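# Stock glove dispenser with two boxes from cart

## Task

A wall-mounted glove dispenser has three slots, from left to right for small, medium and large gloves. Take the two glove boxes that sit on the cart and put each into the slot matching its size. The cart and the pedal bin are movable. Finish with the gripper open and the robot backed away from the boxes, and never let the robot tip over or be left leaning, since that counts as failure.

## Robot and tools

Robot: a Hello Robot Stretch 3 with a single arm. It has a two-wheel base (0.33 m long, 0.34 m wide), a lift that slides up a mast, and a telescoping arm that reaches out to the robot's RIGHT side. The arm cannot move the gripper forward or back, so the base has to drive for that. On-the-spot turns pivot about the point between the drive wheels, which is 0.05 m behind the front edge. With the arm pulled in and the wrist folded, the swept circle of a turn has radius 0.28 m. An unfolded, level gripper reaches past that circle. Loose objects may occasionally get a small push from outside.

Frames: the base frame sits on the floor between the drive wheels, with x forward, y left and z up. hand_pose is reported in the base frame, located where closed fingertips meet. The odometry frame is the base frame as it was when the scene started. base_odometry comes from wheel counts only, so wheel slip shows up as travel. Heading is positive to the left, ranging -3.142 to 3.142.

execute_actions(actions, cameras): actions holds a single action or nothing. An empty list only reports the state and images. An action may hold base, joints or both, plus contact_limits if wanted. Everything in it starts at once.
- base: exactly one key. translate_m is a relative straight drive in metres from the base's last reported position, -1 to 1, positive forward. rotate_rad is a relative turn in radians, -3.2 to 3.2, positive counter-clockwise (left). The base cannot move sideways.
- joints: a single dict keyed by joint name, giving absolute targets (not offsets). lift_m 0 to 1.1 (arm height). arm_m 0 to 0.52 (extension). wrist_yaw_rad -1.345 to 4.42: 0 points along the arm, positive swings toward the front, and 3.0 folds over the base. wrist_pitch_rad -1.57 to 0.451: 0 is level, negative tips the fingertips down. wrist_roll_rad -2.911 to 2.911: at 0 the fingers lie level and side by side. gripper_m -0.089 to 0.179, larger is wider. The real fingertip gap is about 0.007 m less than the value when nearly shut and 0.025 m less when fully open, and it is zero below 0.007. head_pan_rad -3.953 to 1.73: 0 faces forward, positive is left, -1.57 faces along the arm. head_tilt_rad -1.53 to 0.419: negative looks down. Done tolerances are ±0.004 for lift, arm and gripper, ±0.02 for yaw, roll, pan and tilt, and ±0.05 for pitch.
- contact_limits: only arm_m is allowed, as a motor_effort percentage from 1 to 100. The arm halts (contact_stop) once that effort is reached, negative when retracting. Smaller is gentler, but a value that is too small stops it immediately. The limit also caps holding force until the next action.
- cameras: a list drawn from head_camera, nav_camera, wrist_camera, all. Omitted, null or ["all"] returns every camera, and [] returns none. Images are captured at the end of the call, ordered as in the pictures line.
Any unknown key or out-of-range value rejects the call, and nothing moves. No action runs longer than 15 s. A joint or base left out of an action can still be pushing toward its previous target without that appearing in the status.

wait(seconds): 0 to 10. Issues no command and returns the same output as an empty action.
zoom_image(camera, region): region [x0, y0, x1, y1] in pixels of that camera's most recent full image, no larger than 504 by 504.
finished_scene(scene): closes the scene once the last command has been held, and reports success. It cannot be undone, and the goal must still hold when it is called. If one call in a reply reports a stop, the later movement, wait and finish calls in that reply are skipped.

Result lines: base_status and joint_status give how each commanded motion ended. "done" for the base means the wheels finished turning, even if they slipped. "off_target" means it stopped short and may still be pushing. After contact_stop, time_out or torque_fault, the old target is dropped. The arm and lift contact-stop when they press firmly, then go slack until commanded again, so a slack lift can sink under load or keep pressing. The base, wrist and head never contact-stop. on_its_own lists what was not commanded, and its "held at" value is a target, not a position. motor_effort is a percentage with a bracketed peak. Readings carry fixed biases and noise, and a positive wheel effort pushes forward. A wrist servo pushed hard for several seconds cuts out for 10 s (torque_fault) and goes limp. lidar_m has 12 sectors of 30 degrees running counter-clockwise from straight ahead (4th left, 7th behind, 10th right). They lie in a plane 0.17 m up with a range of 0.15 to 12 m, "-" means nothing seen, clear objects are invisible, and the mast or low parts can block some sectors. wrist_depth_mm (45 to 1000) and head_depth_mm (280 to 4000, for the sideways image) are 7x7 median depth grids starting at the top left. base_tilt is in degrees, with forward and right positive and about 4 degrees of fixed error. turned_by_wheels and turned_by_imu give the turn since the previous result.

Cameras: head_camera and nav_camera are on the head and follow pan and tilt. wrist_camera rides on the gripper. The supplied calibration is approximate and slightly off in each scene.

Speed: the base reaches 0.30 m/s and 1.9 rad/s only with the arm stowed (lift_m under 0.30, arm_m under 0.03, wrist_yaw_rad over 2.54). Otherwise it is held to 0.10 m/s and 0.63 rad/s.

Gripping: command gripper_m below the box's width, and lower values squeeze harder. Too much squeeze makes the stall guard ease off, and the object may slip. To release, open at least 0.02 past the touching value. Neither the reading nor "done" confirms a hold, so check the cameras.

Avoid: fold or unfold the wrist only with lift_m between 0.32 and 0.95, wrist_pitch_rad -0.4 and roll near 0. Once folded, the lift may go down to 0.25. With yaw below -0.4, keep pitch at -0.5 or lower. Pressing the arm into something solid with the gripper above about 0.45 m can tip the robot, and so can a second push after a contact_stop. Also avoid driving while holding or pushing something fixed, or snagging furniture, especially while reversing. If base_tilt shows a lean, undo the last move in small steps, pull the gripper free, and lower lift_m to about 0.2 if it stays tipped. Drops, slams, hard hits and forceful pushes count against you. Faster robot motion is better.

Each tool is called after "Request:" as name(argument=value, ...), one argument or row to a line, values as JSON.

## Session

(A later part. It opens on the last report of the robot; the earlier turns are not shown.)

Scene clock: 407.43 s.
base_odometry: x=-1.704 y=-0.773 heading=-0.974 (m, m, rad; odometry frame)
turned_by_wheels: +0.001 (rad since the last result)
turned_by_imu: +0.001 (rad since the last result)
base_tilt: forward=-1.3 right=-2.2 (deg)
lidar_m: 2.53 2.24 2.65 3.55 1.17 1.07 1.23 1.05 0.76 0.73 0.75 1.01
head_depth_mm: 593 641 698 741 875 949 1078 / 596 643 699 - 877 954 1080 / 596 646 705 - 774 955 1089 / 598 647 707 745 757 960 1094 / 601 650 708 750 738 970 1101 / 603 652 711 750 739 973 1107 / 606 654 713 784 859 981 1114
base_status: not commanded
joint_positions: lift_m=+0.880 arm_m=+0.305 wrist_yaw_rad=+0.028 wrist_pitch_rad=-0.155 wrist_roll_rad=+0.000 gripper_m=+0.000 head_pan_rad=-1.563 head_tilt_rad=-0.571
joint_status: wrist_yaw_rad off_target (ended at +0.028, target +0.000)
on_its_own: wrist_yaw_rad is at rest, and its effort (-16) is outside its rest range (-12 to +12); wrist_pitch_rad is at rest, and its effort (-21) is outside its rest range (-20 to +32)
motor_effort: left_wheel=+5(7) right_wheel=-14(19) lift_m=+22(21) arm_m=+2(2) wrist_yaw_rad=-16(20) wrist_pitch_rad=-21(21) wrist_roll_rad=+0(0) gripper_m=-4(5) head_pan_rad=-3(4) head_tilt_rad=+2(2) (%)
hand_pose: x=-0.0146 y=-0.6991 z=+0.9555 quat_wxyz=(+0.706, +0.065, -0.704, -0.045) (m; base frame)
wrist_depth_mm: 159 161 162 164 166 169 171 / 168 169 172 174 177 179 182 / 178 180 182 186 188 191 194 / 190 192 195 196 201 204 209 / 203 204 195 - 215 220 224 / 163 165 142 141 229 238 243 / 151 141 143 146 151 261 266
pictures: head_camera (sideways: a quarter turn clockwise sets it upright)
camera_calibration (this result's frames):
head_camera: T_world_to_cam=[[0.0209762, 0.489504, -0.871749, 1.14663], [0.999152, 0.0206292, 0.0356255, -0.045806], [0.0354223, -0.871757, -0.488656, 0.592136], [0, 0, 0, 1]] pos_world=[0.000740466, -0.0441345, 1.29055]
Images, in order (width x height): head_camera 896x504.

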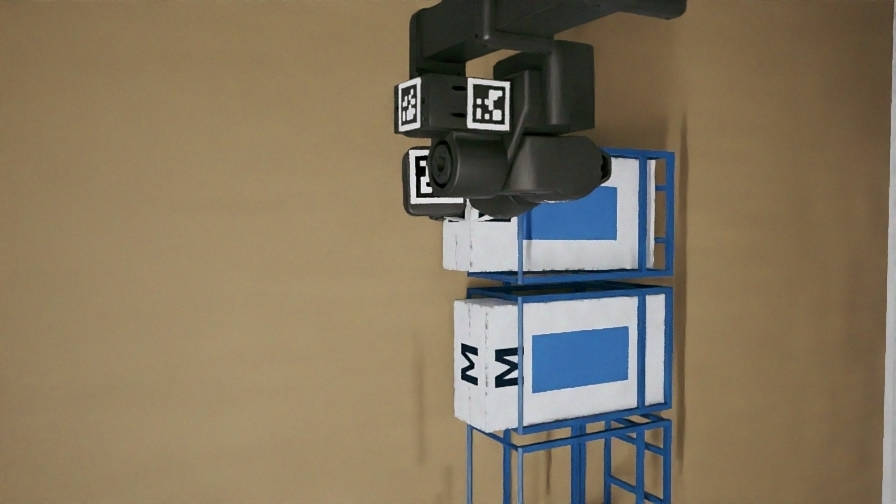

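Request:
execute_actions(
  actions=[
    {"joints":{"lift_m":0.93,"wrist_yaw_rad":0.095}},
  ],
  cameras=[],
)

Request:
execute_actions(
  actions=[
    {"joints":{"gripper_m":0.179,"wrist_pitch_rad":0.1,"wrist_roll_rad":0.033,"arm_m":0.292}},
  ],
  cameras=[],
)

Request:
execute_actions(
  actions=[
    {"joints":{"lift_m":0.782}},
  ],
  cameras=["head_camera","wrist_camera"],
)

Scene clock: 415.53 s.
base_odometry: x=-1.704 y=-0.773 heading=-0.974 (m, m, rad; odometry frame)
turned_by_wheels: +0.000 (rad since the last result)
turned_by_imu: -0.001 (rad since the last result)
base_tilt: forward=-1.3 right=-2.2 (deg)
lidar_m: 2.52 2.24 2.65 3.54 1.17 1.07 1.23 1.06 0.76 0.73 0.75 1.01
head_depth_mm: 593 642 688 - 850 949 1079 / 596 642 693 - 853 956 1084 / 597 646 695 - 751 956 1087 / 599 648 705 745 749 964 1097 / 601 649 708 750 738 966 1102 / 601 653 710 750 739 971 1108 / 604 654 714 781 861 980 1113
base_status: not commanded
joint_positions: lift_m=+0.930 arm_m=+0.305 wrist_yaw_rad=+0.093 wrist_pitch_rad=-0.214 wrist_roll_rad=+0.000 gripper_m=+0.000 head_pan_rad=-1.563 head_tilt_rad=-0.571
joint_status: all done
motor_effort: left_wheel=-2(3) right_wheel=+2(5) lift_m=+25(23) arm_m=+2(2) wrist_yaw_rad=+1(5) wrist_pitch_rad=+7(21) wrist_roll_rad=+0(0) gripper_m=-2(3) head_pan_rad=-4(4) head_tilt_rad=+2(2) (%)
hand_pose: x=+0.0014 y=-0.6939 z=+0.9906 quat_wxyz=(+0.706, +0.109, -0.699, -0.043) (m; base frame)
wrist_depth_mm: 164 164 163 163 163 162 162 / 176 175 174 174 174 174 174 / 189 188 188 187 187 186 186 / 204 204 203 199 202 201 201 / 223 222 221 - 220 219 219 / 235 239 195 189 233 240 241 / 170 181 165 164 168 266 268
pictures: none
No camera images: the call's "cameras" was empty. Leave "cameras" out to get every camera's image.

Scene clock: 417.80 s.
base_odometry: x=-1.704 y=-0.773 heading=-0.974 (m, m, rad; odometry frame)
turned_by_wheels: +0.000 (rad since the last result)
turned_by_imu: +0.000 (rad since the last result)
base_tilt: forward=-1.3 right=-2.2 (deg)
lidar_m: 2.52 2.23 2.64 3.55 1.18 1.07 1.23 1.06 0.76 0.73 0.75 1.01
head_depth_mm: 592 643 689 - 850 949 1074 / 594 643 692 - 863 951 1081 / 596 647 689 - 748 960 1090 / 599 648 705 744 752 961 1096 / 600 649 700 747 737 967 1104 / 602 654 709 750 737 970 1111 / 604 656 714 781 862 977 1119
base_status: not commanded
joint_positions: lift_m=+0.930 arm_m=+0.292 wrist_yaw_rad=+0.094 wrist_pitch_rad=+0.076 wrist_roll_rad=+0.027 gripper_m=+0.179 head_pan_rad=-1.563 head_tilt_rad=-0.571
joint_status: all done
motor_effort: left_wheel=-2(2) right_wheel=+2(2) lift_m=+25(25) arm_m=-3(3) wrist_yaw_rad=+1(2) wrist_pitch_rad=+11(11) wrist_roll_rad=+3(2) gripper_m=+0(84) head_pan_rad=-4(3) head_tilt_rad=+2(2) (%)
hand_pose: x=+0.0026 y=-0.6934 z=+1.0640 quat_wxyz=(+0.695, +0.007, -0.716, +0.060) (m; base frame)
wrist_depth_mm: 193 192 191 190 187 186 186 / 198 197 195 194 193 192 190 / 204 203 201 200 198 197 195 / 211 209 208 206 204 202 202 / 216 215 214 213 211 210 207 / - 222 221 218 217 215 214 / 233 229 228 226 224 222 222
pictures: none
No camera images: the call's "cameras" was empty. Leave "cameras" out to get every camera's image.

Scene clock: 420.07 s.
base_odometry: x=-1.704 y=-0.773 heading=-0.975 (m, m, rad; odometry frame)
turned_by_wheels: +0.000 (rad since the last result)
turned_by_imu: +0.000 (rad since the last result)
base_tilt: forward=-1.1 right=-2.2 (deg)
lidar_m: 2.53 2.23 2.64 3.56 1.18 1.07 1.23 1.05 0.76 0.73 0.74 1.01
head_depth_mm: 593 640 700 765 823 - 1101 / 596 643 701 759 - 987 1084 / 597 645 704 747 - 983 1089 / 599 648 706 745 753 961 1094 / 600 650 708 746 739 968 1102 / 603 652 711 749 739 974 1112 / 604 655 713 785 859 982 1114
base_status: not commanded
joint_positions: lift_m=+0.782 arm_m=+0.292 wrist_yaw_rad=+0.083 wrist_pitch_rad=+0.097 wrist_roll_rad=+0.047 gripper_m=+0.179 head_pan_rad=-1.563 head_tilt_rad=-0.571
joint_status: all done
motor_effort: left_wheel=-5(5) right_wheel=+10(11) lift_m=+19(25) arm_m=-3(3) wrist_yaw_rad=+7(8) wrist_pitch_rad=+1(24) wrist_roll_rad=-6(16) gripper_m=+2(2) head_pan_rad=-4(4) head_tilt_rad=+2(2) (%)
hand_pose: x=-0.0001 y=-0.6937 z=+0.9218 quat_wxyz=(+0.688, -0.003, -0.723, +0.064) (m; base frame)
wrist_depth_mm: 194 193 192 191 190 189 188 / 198 197 197 195 195 195 193 / 203 203 203 200 200 199 198 / 209 208 205 168 202 204 204 / 142 126 125 125 127 210 208 / - 129 129 129 129 215 215 / 120 131 130 131 132 220 220
pictures: head_camera (sideways: a quarter turn clockwise sets it upright), wrist_camera
camera_calibration (this result's frames):
head_camera: T_world_to_cam=[[0.0209764, 0.489487, -0.871758, 1.14664], [0.999152, 0.0206298, 0.0356253, -0.0458057], [0.0354223, -0.871767, -0.488639, 0.592113], [0, 0, 0, 1]] pos_world=[0.000740463, -0.0441347, 1.29055]
wrist_camera: T_world_to_cam=[[-0.993897, -0.015463, -0.109225, 0.0812171], [0.104927, 0.173139, -0.979292, 1.03718], [0.034054, -0.984776, -0.17046, -0.350946], [0, 0, 0, 1]] pos_world=[-0.0161556, -0.523923, 0.964753]
Images, in order (width x height): head_camera 896x504, wrist_camera 644x364.

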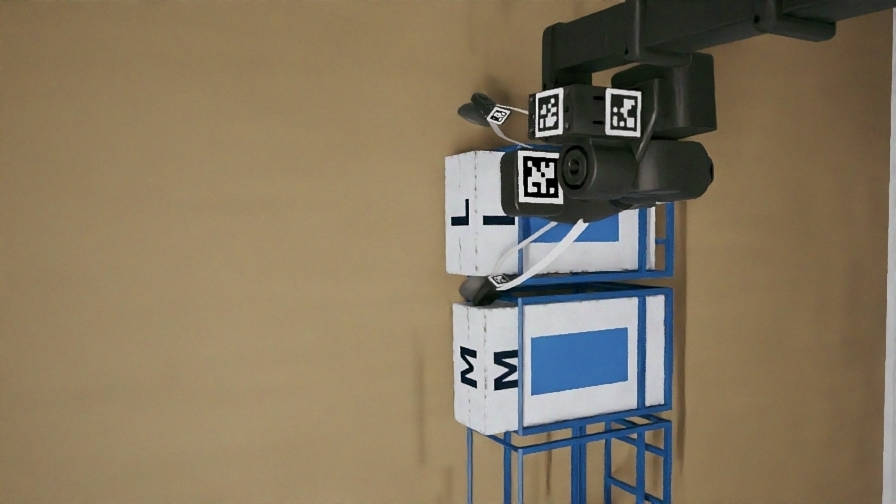

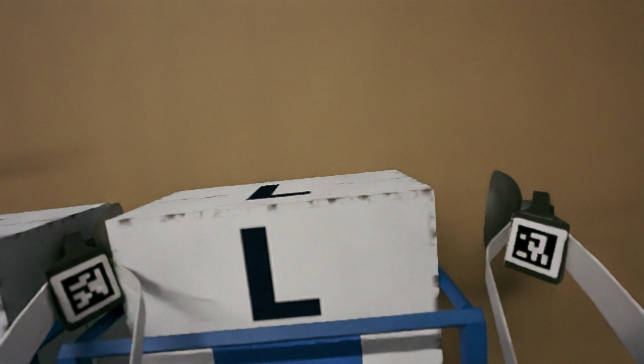

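Request:
execute_actions(
  actions=[
    {"joints":{"lift_m":0.792,"gripper_m":0.056}},
  ],
  cameras=[],
)

Request:
execute_actions(
  actions=[
    {"joints":{"lift_m":0.805,"wrist_pitch_rad":0.02,"arm_m":0.289}},
  ],
  cameras=["head_camera"],
)

Request:
execute_actions(
  actions=[
    {"joints":{"lift_m":0.79}},
  ],
  cameras=["head_camera"],
)

Scene clock: 425.03 s.
base_odometry: x=-1.704 y=-0.773 heading=-0.974 (m, m, rad; odometry frame)
turned_by_wheels: +0.000 (rad since the last result)
turned_by_imu: +0.000 (rad since the last result)
base_tilt: forward=-1.3 right=-2.2 (deg)
lidar_m: 2.52 2.24 2.64 3.55 1.17 1.07 1.23 1.06 0.76 0.73 0.75 1.01
head_depth_mm: 592 641 697 765 818 983 1100 / 596 643 701 766 - 985 1084 / 596 645 703 742 - 979 1086 / 598 647 705 744 756 962 1099 / 599 649 707 747 738 963 1107 / 602 652 711 749 739 972 1109 / 606 655 713 784 859 980 1114
base_status: not commanded
joint_positions: lift_m=+0.792 arm_m=+0.292 wrist_yaw_rad=+0.108 wrist_pitch_rad=+0.076 wrist_roll_rad=+0.034 gripper_m=+0.057 head_pan_rad=-1.563 head_tilt_rad=-0.571
joint_status: all done
motor_effort: left_wheel=+1(5) right_wheel=-5(10) lift_m=+26(32) arm_m=-2(2) wrist_yaw_rad=-8(8) wrist_pitch_rad=+11(12) wrist_roll_rad=+0(6) gripper_m=-29(99) head_pan_rad=-4(4) head_tilt_rad=+2(2) (%)
hand_pose: x=+0.0064 y=-0.6930 z=+0.9260 quat_wxyz=(+0.692, +0.013, -0.718, +0.065) (m; base frame)
wrist_depth_mm: 195 194 192 189 187 186 183 / 201 199 197 194 192 191 188 / 207 205 203 200 198 195 193 / 214 211 206 192 172 201 199 / 144 138 131 130 130 206 205 / 134 - 134 134 133 214 211 / - 135 137 135 136 219 218
pictures: none
No camera images: the call's "cameras" was empty. Leave "cameras" out to get every camera's image.

Scene clock: 425.83 s.
base_odometry: x=-1.704 y=-0.773 heading=-0.974 (m, m, rad; odometry frame)
turned_by_wheels: +0.000 (rad since the last result)
turned_by_imu: +0.000 (rad since the last result)
base_tilt: forward=-1.3 right=-2.2 (deg)
lidar_m: 2.52 2.24 2.65 3.54 1.17 1.07 1.23 1.06 0.76 0.73 0.75 1.01
head_depth_mm: 593 641 698 764 - 985 1097 / 595 643 700 767 - 973 1086 / 597 646 704 745 - 975 1082 / 599 648 705 744 756 960 1095 / 600 649 709 746 738 970 1105 / 602 651 711 749 740 975 1111 / 604 655 715 783 856 974 1114
base_status: not commanded
joint_positions: lift_m=+0.805 arm_m=+0.289 wrist_yaw_rad=+0.109 wrist_pitch_rad=+0.020 wrist_roll_rad=+0.031 gripper_m=+0.060 head_pan_rad=-1.563 head_tilt_rad=-0.571
joint_status: all done
motor_effort: left_wheel=+1(1) right_wheel=-6(6) lift_m=+25(27) arm_m=-5(2) wrist_yaw_rad=-7(8) wrist_pitch_rad=+0(11) wrist_roll_rad=+1(1) gripper_m=-28(30) head_pan_rad=-4(4) head_tilt_rad=+3(2) (%)
hand_pose: x=+0.0064 y=-0.6896 z=+0.9246 quat_wxyz=(+0.695, +0.032, -0.717, +0.045) (m; base frame)
wrist_depth_mm: 192 190 189 187 185 183 182 / 200 197 195 194 191 190 188 / 207 205 204 202 199 196 194 / 215 213 207 178 166 204 202 / 144 140 131 131 131 209 210 / 134 - 135 135 136 223 219 / - 139 139 140 139 229 228
pictures: head_camera (sideways: a quarter turn clockwise sets it upright)
camera_calibration (this result's frames):
head_camera: T_world_to_cam=[[0.0209763, 0.489483, -0.87176, 1.14664], [0.999152, 0.0206301, 0.0356252, -0.0458056], [0.0354225, -0.871769, -0.488636, 0.592109], [0, 0, 0, 1]] pos_world=[0.000740474, -0.0441348, 1.29055]
Images, in order (width x height): head_camera 896x504.

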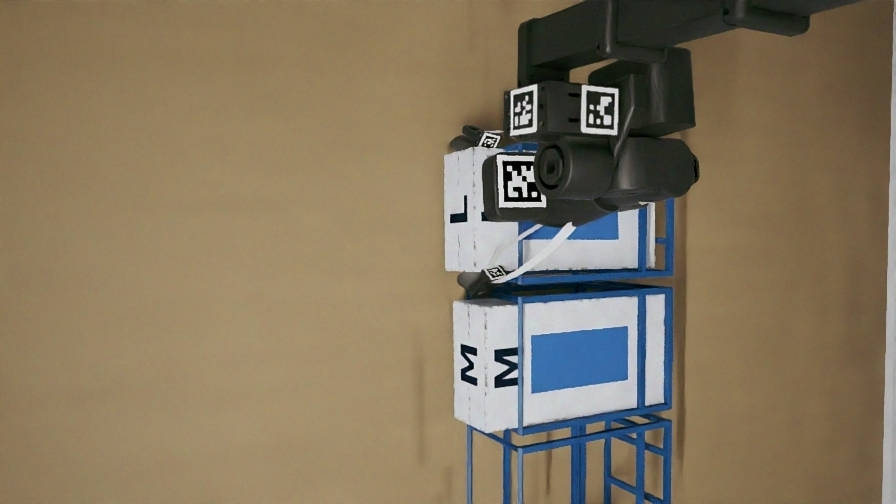

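Scene clock: 426.67 s.
base_odometry: x=-1.704 y=-0.773 heading=-0.974 (m, m, rad; odometry frame)
turned_by_wheels: +0.000 (rad since the last result)
turned_by_imu: +0.000 (rad since the last result)
base_tilt: forward=-1.3 right=-2.2 (deg)
lidar_m: 2.52 2.24 2.66 3.54 1.18 1.07 1.23 1.05 0.76 0.73 0.75 1.01
head_depth_mm: 594 642 699 765 815 981 1100 / 595 644 701 768 - 987 1081 / 598 646 704 742 - 982 1089 / 599 648 705 749 752 963 1098 / 601 651 709 747 737 967 1099 / 603 654 713 749 741 972 1109 / 605 655 715 783 860 981 1117
base_status: not commanded
joint_positions: lift_m=+0.790 arm_m=+0.289 wrist_yaw_rad=+0.109 wrist_pitch_rad=+0.069 wrist_roll_rad=+0.030 gripper_m=+0.064 head_pan_rad=-1.563 head_tilt_rad=-0.571
joint_status: all done
on_its_own: gripper_m is held at +0.062, not at your +0.056, by its stall guard, which is still easing; wrist_pitch_rad is at rest, and its effort (-23) is outside its rest range (-20 to +32)
motor_effort: left_wheel=+1(1) right_wheel=-6(6) lift_m=+15(21) arm_m=-2(4) wrist_yaw_rad=-8(9) wrist_pitch_rad=-23(24) wrist_roll_rad=+1(1) gripper_m=-27(28) head_pan_rad=-4(4) head_tilt_rad=+2(2) (%)
hand_pose: x=+0.0064 y=-0.6900 z=+0.9227 quat_wxyz=(+0.694, +0.015, -0.717, +0.062) (m; base frame)
wrist_depth_mm: 198 196 194 191 190 187 186 / 204 201 200 197 195 193 191 / 211 209 205 204 201 199 196 / 217 214 210 183 167 204 202 / 143 136 131 131 131 209 208 / 134 - 134 134 134 217 215 / - 127 137 137 138 223 220
pictures: head_camera (sideways: a quarter turn clockwise sets it upright)
camera_calibration (this result's frames):
head_camera: T_world_to_cam=[[0.0209765, 0.489483, -0.87176, 1.14664], [0.999152, 0.0206298, 0.0356252, -0.0458056], [0.0354222, -0.871769, -0.488636, 0.592109], [0, 0, 0, 1]] pos_world=[0.000740458, -0.0441348, 1.29055]
Images, in order (width x height): head_camera 896x504.

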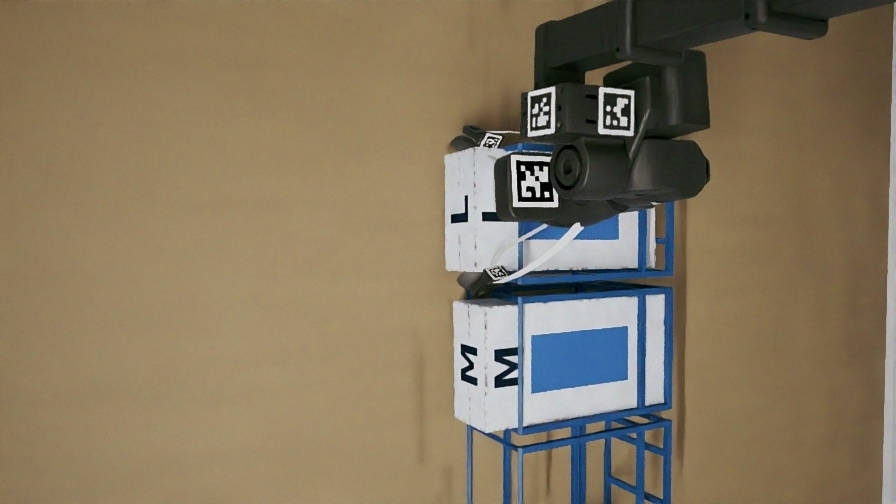

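Request:
execute_actions(
  actions=[
    {"joints":{"lift_m":0.835,"wrist_pitch_rad":0.03,"gripper_m":0.054}},
  ],
  cameras=["head_camera"],
)

Request:
zoom_image(
  camera="head_camera",
  region=[560,140,720,300],
)

Scene clock: 430.87 s.
base_odometry: x=-1.704 y=-0.773 heading=-0.974 (m, m, rad; odometry frame)
turned_by_wheels: +0.000 (rad since the last result)
turned_by_imu: +0.000 (rad since the last result)
base_tilt: forward=-1.2 right=-2.2 (deg)
lidar_m: 2.52 2.24 2.65 3.54 1.17 1.07 1.23 1.06 0.76 0.73 0.75 1.01
head_depth_mm: 592 641 697 756 - 949 1083 / 596 644 702 757 - 962 1085 / 596 645 703 744 - 972 1088 / 599 647 705 742 746 960 1099 / 600 649 707 747 737 969 1105 / 604 652 711 751 737 972 1111 / 605 654 713 784 862 977 1115
base_status: not commanded
joint_positions: lift_m=+0.835 arm_m=+0.289 wrist_yaw_rad=+0.109 wrist_pitch_rad=-0.029 wrist_roll_rad=+0.031 gripper_m=+0.058 head_pan_rad=-1.563 head_tilt_rad=-0.571
joint_status: wrist_pitch_rad off_target (ended at -0.029, target +0.030); gripper_m off_target (ended at +0.058, target +0.054); the others done
motor_effort: left_wheel=+2(2) right_wheel=-7(8) lift_m=+28(34) arm_m=-2(3) wrist_yaw_rad=-9(9) wrist_pitch_rad=+27(30) wrist_roll_rad=+1(1) gripper_m=-29(99) head_pan_rad=-4(3) head_tilt_rad=+2(2) (%)
hand_pose: x=+0.0064 y=-0.6881 z=+0.9418 quat_wxyz=(+0.696, +0.050, -0.716, +0.027) (m; base frame)
wrist_depth_mm: 187 187 185 183 182 181 179 / 197 194 193 192 190 189 187 / 206 205 202 201 198 197 195 / 217 214 208 182 171 206 205 / 180 141 131 130 130 215 215 / 135 - 135 135 135 231 224 / - 155 140 140 140 239 236
pictures: head_camera (sideways: a quarter turn clockwise sets it upright)
camera_calibration (this result's frames):
head_camera: T_world_to_cam=[[0.0209765, 0.489483, -0.87176, 1.14664], [0.999152, 0.0206299, 0.0356252, -0.0458056], [0.0354223, -0.871769, -0.488636, 0.592109], [0, 0, 0, 1]] pos_world=[0.000740463, -0.0441348, 1.29055]
Images, in order (width x height): head_camera 896x504.

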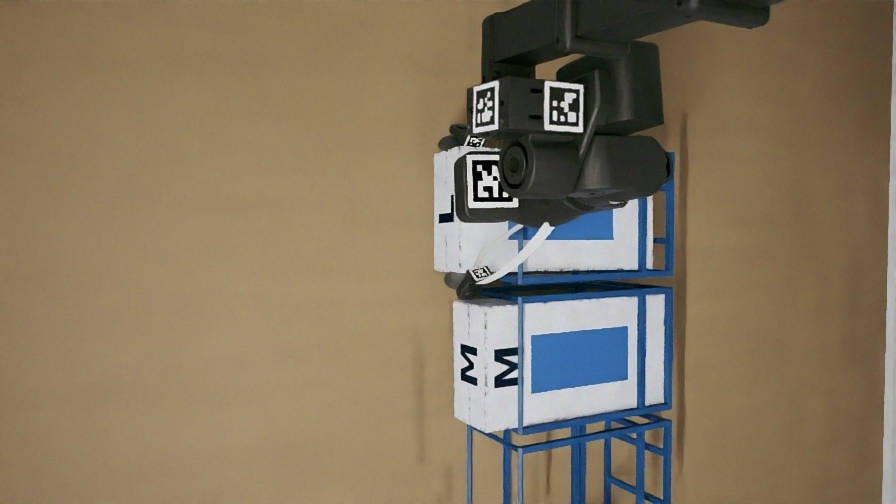

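Region (560, 140, 720, 300) of head_camera's 896x504 image, scaled by 3.150, with more detail than that image has.

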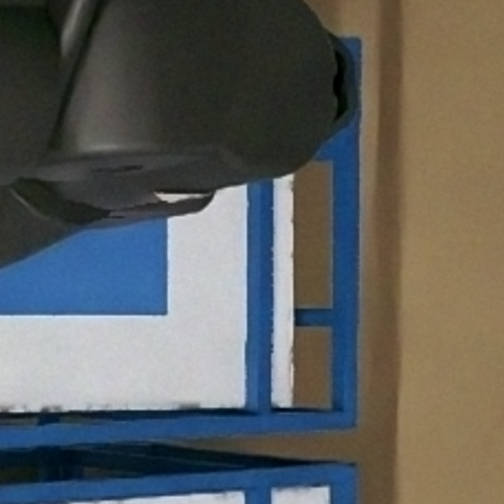

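Request:
execute_actions(
  actions=[
    {"joints":{"arm_m":0.283,"wrist_pitch_rad":0.0}},
  ],
  cameras=[],
)

Request:
execute_actions(
  actions=[
    {"joints":{"lift_m":0.805}},
  ],
  cameras=["head_camera"],
)

Scene clock: 435.47 s.
base_odometry: x=-1.704 y=-0.773 heading=-0.974 (m, m, rad; odometry frame)
turned_by_wheels: +0.000 (rad since the last result)
turned_by_imu: +0.000 (rad since the last result)
base_tilt: forward=-1.3 right=-2.1 (deg)
lidar_m: 2.52 2.23 2.65 3.56 1.17 1.07 1.23 1.06 0.76 0.72 0.75 1.00
head_depth_mm: 592 640 696 763 - 949 1072 / 594 643 700 759 - 971 1083 / 596 645 703 741 - 968 1089 / 597 648 706 730 749 962 1101 / 601 648 708 748 739 967 1102 / 602 653 712 751 738 972 1109 / 604 656 713 782 860 978 1113
base_status: not commanded
joint_positions: lift_m=+0.835 arm_m=+0.283 wrist_yaw_rad=+0.109 wrist_pitch_rad=-0.046 wrist_roll_rad=+0.031 gripper_m=+0.079 head_pan_rad=-1.563 head_tilt_rad=-0.571
joint_status: all done
on_its_own: gripper_m is held at +0.079, not at your +0.054, by its stall guard, which is still easing
motor_effort: left_wheel=+2(2) right_wheel=-7(7) lift_m=+28(28) arm_m=-3(4) wrist_yaw_rad=-9(10) wrist_pitch_rad=+21(27) wrist_roll_rad=+1(0) gripper_m=-18(23) head_pan_rad=-4(4) head_tilt_rad=+2(2) (%)
hand_pose: x=+0.0063 y=-0.6816 z=+0.9375 quat_wxyz=(+0.696, +0.056, -0.716, +0.021) (m; base frame)
wrist_depth_mm: 193 191 189 188 186 185 183 / 201 200 198 197 194 193 192 / 211 210 207 207 204 203 201 / 223 220 190 175 166 213 211 / 168 142 131 130 130 222 223 / 134 - 136 136 136 240 234 / - 154 141 141 141 249 247
pictures: none
No camera images: the call's "cameras" was empty. Leave "cameras" out to get every camera's image.

Scene clock: 436.53 s.
base_odometry: x=-1.704 y=-0.773 heading=-0.974 (m, m, rad; odometry frame)
turned_by_wheels: +0.000 (rad since the last result)
turned_by_imu: +0.000 (rad since the last result)
base_tilt: forward=-1.3 right=-2.1 (deg)
lidar_m: 2.52 2.23 2.65 3.54 1.17 1.07 1.23 1.06 0.76 0.73 0.75 1.00
head_depth_mm: 593 641 699 765 - 984 1096 / 595 645 700 766 - 973 1080 / 598 646 704 742 - 977 1087 / 599 647 707 746 740 962 1098 / 601 650 707 749 736 967 1103 / 603 652 711 751 741 972 1110 / 604 656 716 782 859 981 1112
base_status: not commanded
joint_positions: lift_m=+0.805 arm_m=+0.283 wrist_yaw_rad=+0.109 wrist_pitch_rad=+0.014 wrist_roll_rad=+0.031 gripper_m=+0.082 head_pan_rad=-1.563 head_tilt_rad=-0.571
joint_status: all done
on_its_own: gripper_m is held at +0.081, not at your +0.054, by its stall guard, which is not easing now
motor_effort: left_wheel=+2(2) right_wheel=-7(7) lift_m=+17(24) arm_m=-1(3) wrist_yaw_rad=-9(9) wrist_pitch_rad=-6(21) wrist_roll_rad=+1(0) gripper_m=-20(21) head_pan_rad=-4(4) head_tilt_rad=+2(2) (%)
hand_pose: x=+0.0065 y=-0.6831 z=+0.9236 quat_wxyz=(+0.695, +0.034, -0.717, +0.043) (m; base frame)
wrist_depth_mm: 199 197 195 193 191 189 187 / 206 204 202 200 198 196 195 / 214 212 210 209 206 204 201 / 222 220 216 182 167 211 210 / 143 137 130 129 130 218 218 / 133 - 135 134 134 231 226 / - 141 137 138 139 237 236
pictures: head_camera (sideways: a quarter turn clockwise sets it upright)
camera_calibration (this result's frames):
head_camera: T_world_to_cam=[[0.0209765, 0.489472, -0.871767, 1.14665], [0.999152, 0.0206305, 0.0356251, -0.0458054], [0.0354224, -0.871775, -0.488625, 0.592095], [0, 0, 0, 1]] pos_world=[0.000740469, -0.0441349, 1.29055]
Images, in order (width x height): head_camera 896x504.

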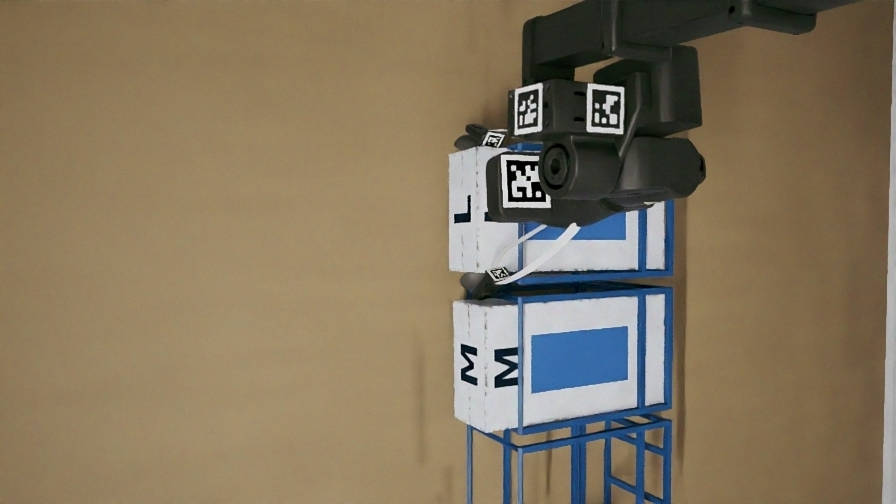

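Bottom now reaches ~665: past the snag. Release.

Request:
execute_actions(
  actions=[
    {"joints":{"gripper_m":0.179,"lift_m":0.815,"wrist_pitch_rad":0.06}},
  ],
  cameras=[],
)

Request:
execute_actions(
  actions=[
    {"joints":{"lift_m":0.93}},
  ],
  cameras=[],
)

Request:
execute_actions(
  actions=[
    {"joints":{"arm_m":0.005,"lift_m":1.05,"wrist_yaw_rad":0,"wrist_roll_rad":0}},
  ],
  cameras=["head_camera","wrist_camera"],
)

Scene clock: 441.23 s.
base_odometry: x=-1.704 y=-0.773 heading=-0.975 (m, m, rad; odometry frame)
turned_by_wheels: +0.000 (rad since the last result)
turned_by_imu: -0.001 (rad since the last result)
base_tilt: forward=-1.2 right=-2.2 (deg)
lidar_m: 2.52 2.23 2.65 3.55 1.17 1.07 1.23 1.05 0.76 0.73 0.75 1.01
head_depth_mm: 593 640 697 764 - 976 1084 / 595 644 699 759 - 974 1083 / 596 645 703 750 - 974 1092 / 599 648 706 745 738 962 1097 / 601 649 709 746 739 967 1100 / 602 653 711 750 740 972 1109 / 604 655 713 785 859 978 1114
base_status: not commanded
joint_positions: lift_m=+0.815 arm_m=+0.283 wrist_yaw_rad=+0.083 wrist_pitch_rad=+0.031 wrist_roll_rad=+0.031 gripper_m=+0.179 head_pan_rad=-1.563 head_tilt_rad=-0.571
joint_status: all done
motor_effort: left_wheel=-3(3) right_wheel=+8(8) lift_m=+27(28) arm_m=-1(1) wrist_yaw_rad=+8(9) wrist_pitch_rad=+14(28) wrist_roll_rad=+1(1) gripper_m=+3(85) head_pan_rad=-4(4) head_tilt_rad=+2(2) (%)
hand_pose: x=-0.0001 y=-0.6840 z=+0.9373 quat_wxyz=(+0.695, +0.019, -0.718, +0.040) (m; base frame)
wrist_depth_mm: 196 195 194 194 193 193 192 / 202 202 201 200 200 199 199 / 209 209 208 208 207 207 206 / 217 217 216 213 214 212 212 / 221 170 146 137 142 223 222 / - 128 129 129 131 233 231 / 138 134 132 132 133 240 241
pictures: none
No camera images: the call's "cameras" was empty. Leave "cameras" out to get every camera's image.

Scene clock: 443.10 s.
base_odometry: x=-1.704 y=-0.773 heading=-0.974 (m, m, rad; odometry frame)
turned_by_wheels: +0.000 (rad since the last result)
turned_by_imu: +0.000 (rad since the last result)
base_tilt: forward=-1.3 right=-2.1 (deg)
lidar_m: 2.52 2.24 2.65 3.53 1.17 1.07 1.23 1.06 0.76 0.73 0.75 1.01
head_depth_mm: 594 640 689 - 859 948 1074 / 595 643 690 - 862 952 1079 / 596 645 691 - 744 955 1093 / 598 648 704 743 736 961 1094 / 602 649 708 751 738 970 1103 / 604 652 711 751 739 972 1107 / 604 655 713 782 859 981 1117
base_status: not commanded
joint_positions: lift_m=+0.930 arm_m=+0.283 wrist_yaw_rad=+0.093 wrist_pitch_rad=+0.040 wrist_roll_rad=+0.033 gripper_m=+0.179 head_pan_rad=-1.563 head_tilt_rad=-0.571
joint_status: all done
motor_effort: left_wheel=-2(4) right_wheel=+3(8) lift_m=+25(30) arm_m=-1(1) wrist_yaw_rad=+0(8) wrist_pitch_rad=+9(14) wrist_roll_rad=+0(1) gripper_m=+1(3) head_pan_rad=-4(3) head_tilt_rad=+2(2) (%)
hand_pose: x=+0.0025 y=-0.6840 z=+1.0548 quat_wxyz=(+0.694, +0.020, -0.718, +0.047) (m; base frame)
wrist_depth_mm: 197 197 195 195 194 192 191 / 205 203 203 202 199 198 197 / 211 211 210 208 206 205 204 / 218 219 216 215 214 213 211 / 227 226 225 223 221 221 218 / - 236 234 232 231 230 228 / 249 244 243 241 239 238 237
pictures: none
No camera images: the call's "cameras" was empty. Leave "cameras" out to get every camera's image.

Scene clock: 446.37 s.
base_odometry: x=-1.704 y=-0.773 heading=-0.974 (m, m, rad; odometry frame)
turned_by_wheels: +0.000 (rad since the last result)
turned_by_imu: +0.000 (rad since the last result)
base_tilt: forward=-1.2 right=-2.2 (deg)
lidar_m: 2.52 2.23 2.64 3.53 1.17 1.07 1.23 1.05 0.76 0.73 0.75 1.01
head_depth_mm: 593 641 - - - - - / 595 645 - - - - - / 597 647 - - - 960 1106 / 598 648 706 752 733 960 1096 / 601 651 699 744 738 968 1105 / 603 652 709 750 739 976 1112 / 604 655 713 783 859 977 1116
base_status: not commanded
joint_positions: lift_m=+1.050 arm_m=+0.005 wrist_yaw_rad=+0.000 wrist_pitch_rad=+0.040 wrist_roll_rad=+0.005 gripper_m=+0.179 head_pan_rad=-1.563 head_tilt_rad=-0.570
joint_status: all done
motor_effort: left_wheel=-2(2) right_wheel=+2(2) lift_m=+26(24) arm_m=-3(3) wrist_yaw_rad=+0(3) wrist_pitch_rad=+9(9) wrist_roll_rad=-2(5) gripper_m=+0(0) head_pan_rad=-4(4) head_tilt_rad=+2(2) (%)
hand_pose: x=-0.0214 y=-0.4072 z=+1.1748 quat_wxyz=(+0.705, -0.014, -0.709, +0.014) (m; base frame)
wrist_depth_mm: 435 442 454 459 469 481 490 / 448 455 462 476 486 498 501 / 461 467 480 491 501 512 522 / 479 487 502 508 517 527 541 / 490 506 519 526 536 543 561 / - 524 537 542 555 572 584 / 535 532 455 455 582 591 605
pictures: head_camera (sideways: a quarter turn clockwise sets it upright), wrist_camera
camera_calibration (this result's frames):
head_camera: T_world_to_cam=[[0.0209776, 0.489339, -0.871841, 1.14675], [0.999152, 0.0206358, 0.0356231, -0.0458028], [0.0354229, -0.87185, -0.488491, 0.591921], [0, 0, 0, 1]] pos_world=[0.000740477, -0.0441366, 1.29056]
wrist_camera: T_world_to_cam=[[-0.99514, 0.0747982, -0.0640418, 0.0757089], [0.0790659, 0.219317, -0.972445, 1.24778], [-0.0586917, -0.972782, -0.224165, 0.040991], [0, 0, 0, 1]] pos_world=[-0.0209103, -0.239448, 1.22744]
Images, in order (width x height): head_camera 896x504, wrist_camera 644x364.

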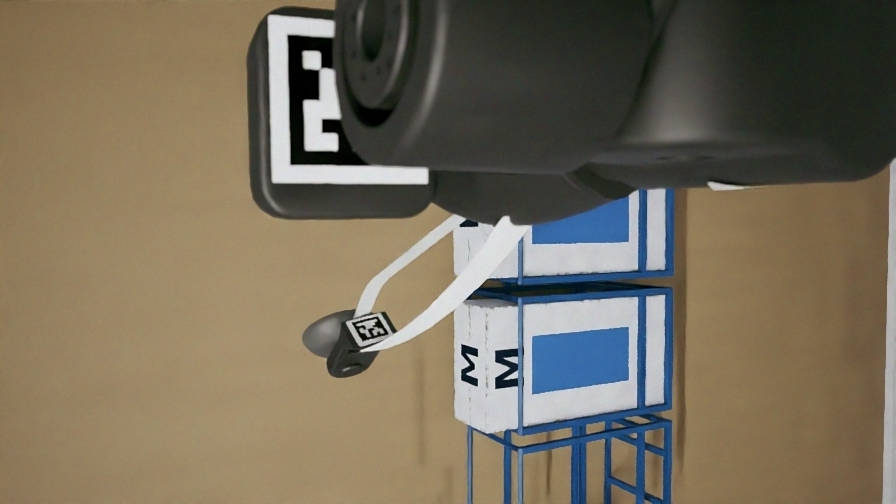

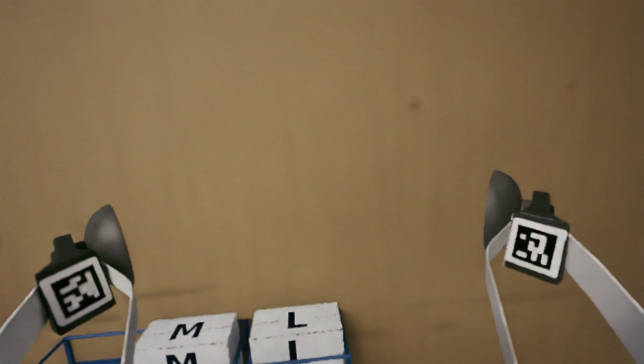

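Seated, level with M.

Request:
finished_scene(
  scene=2,
)

The scene is finished: the task was done.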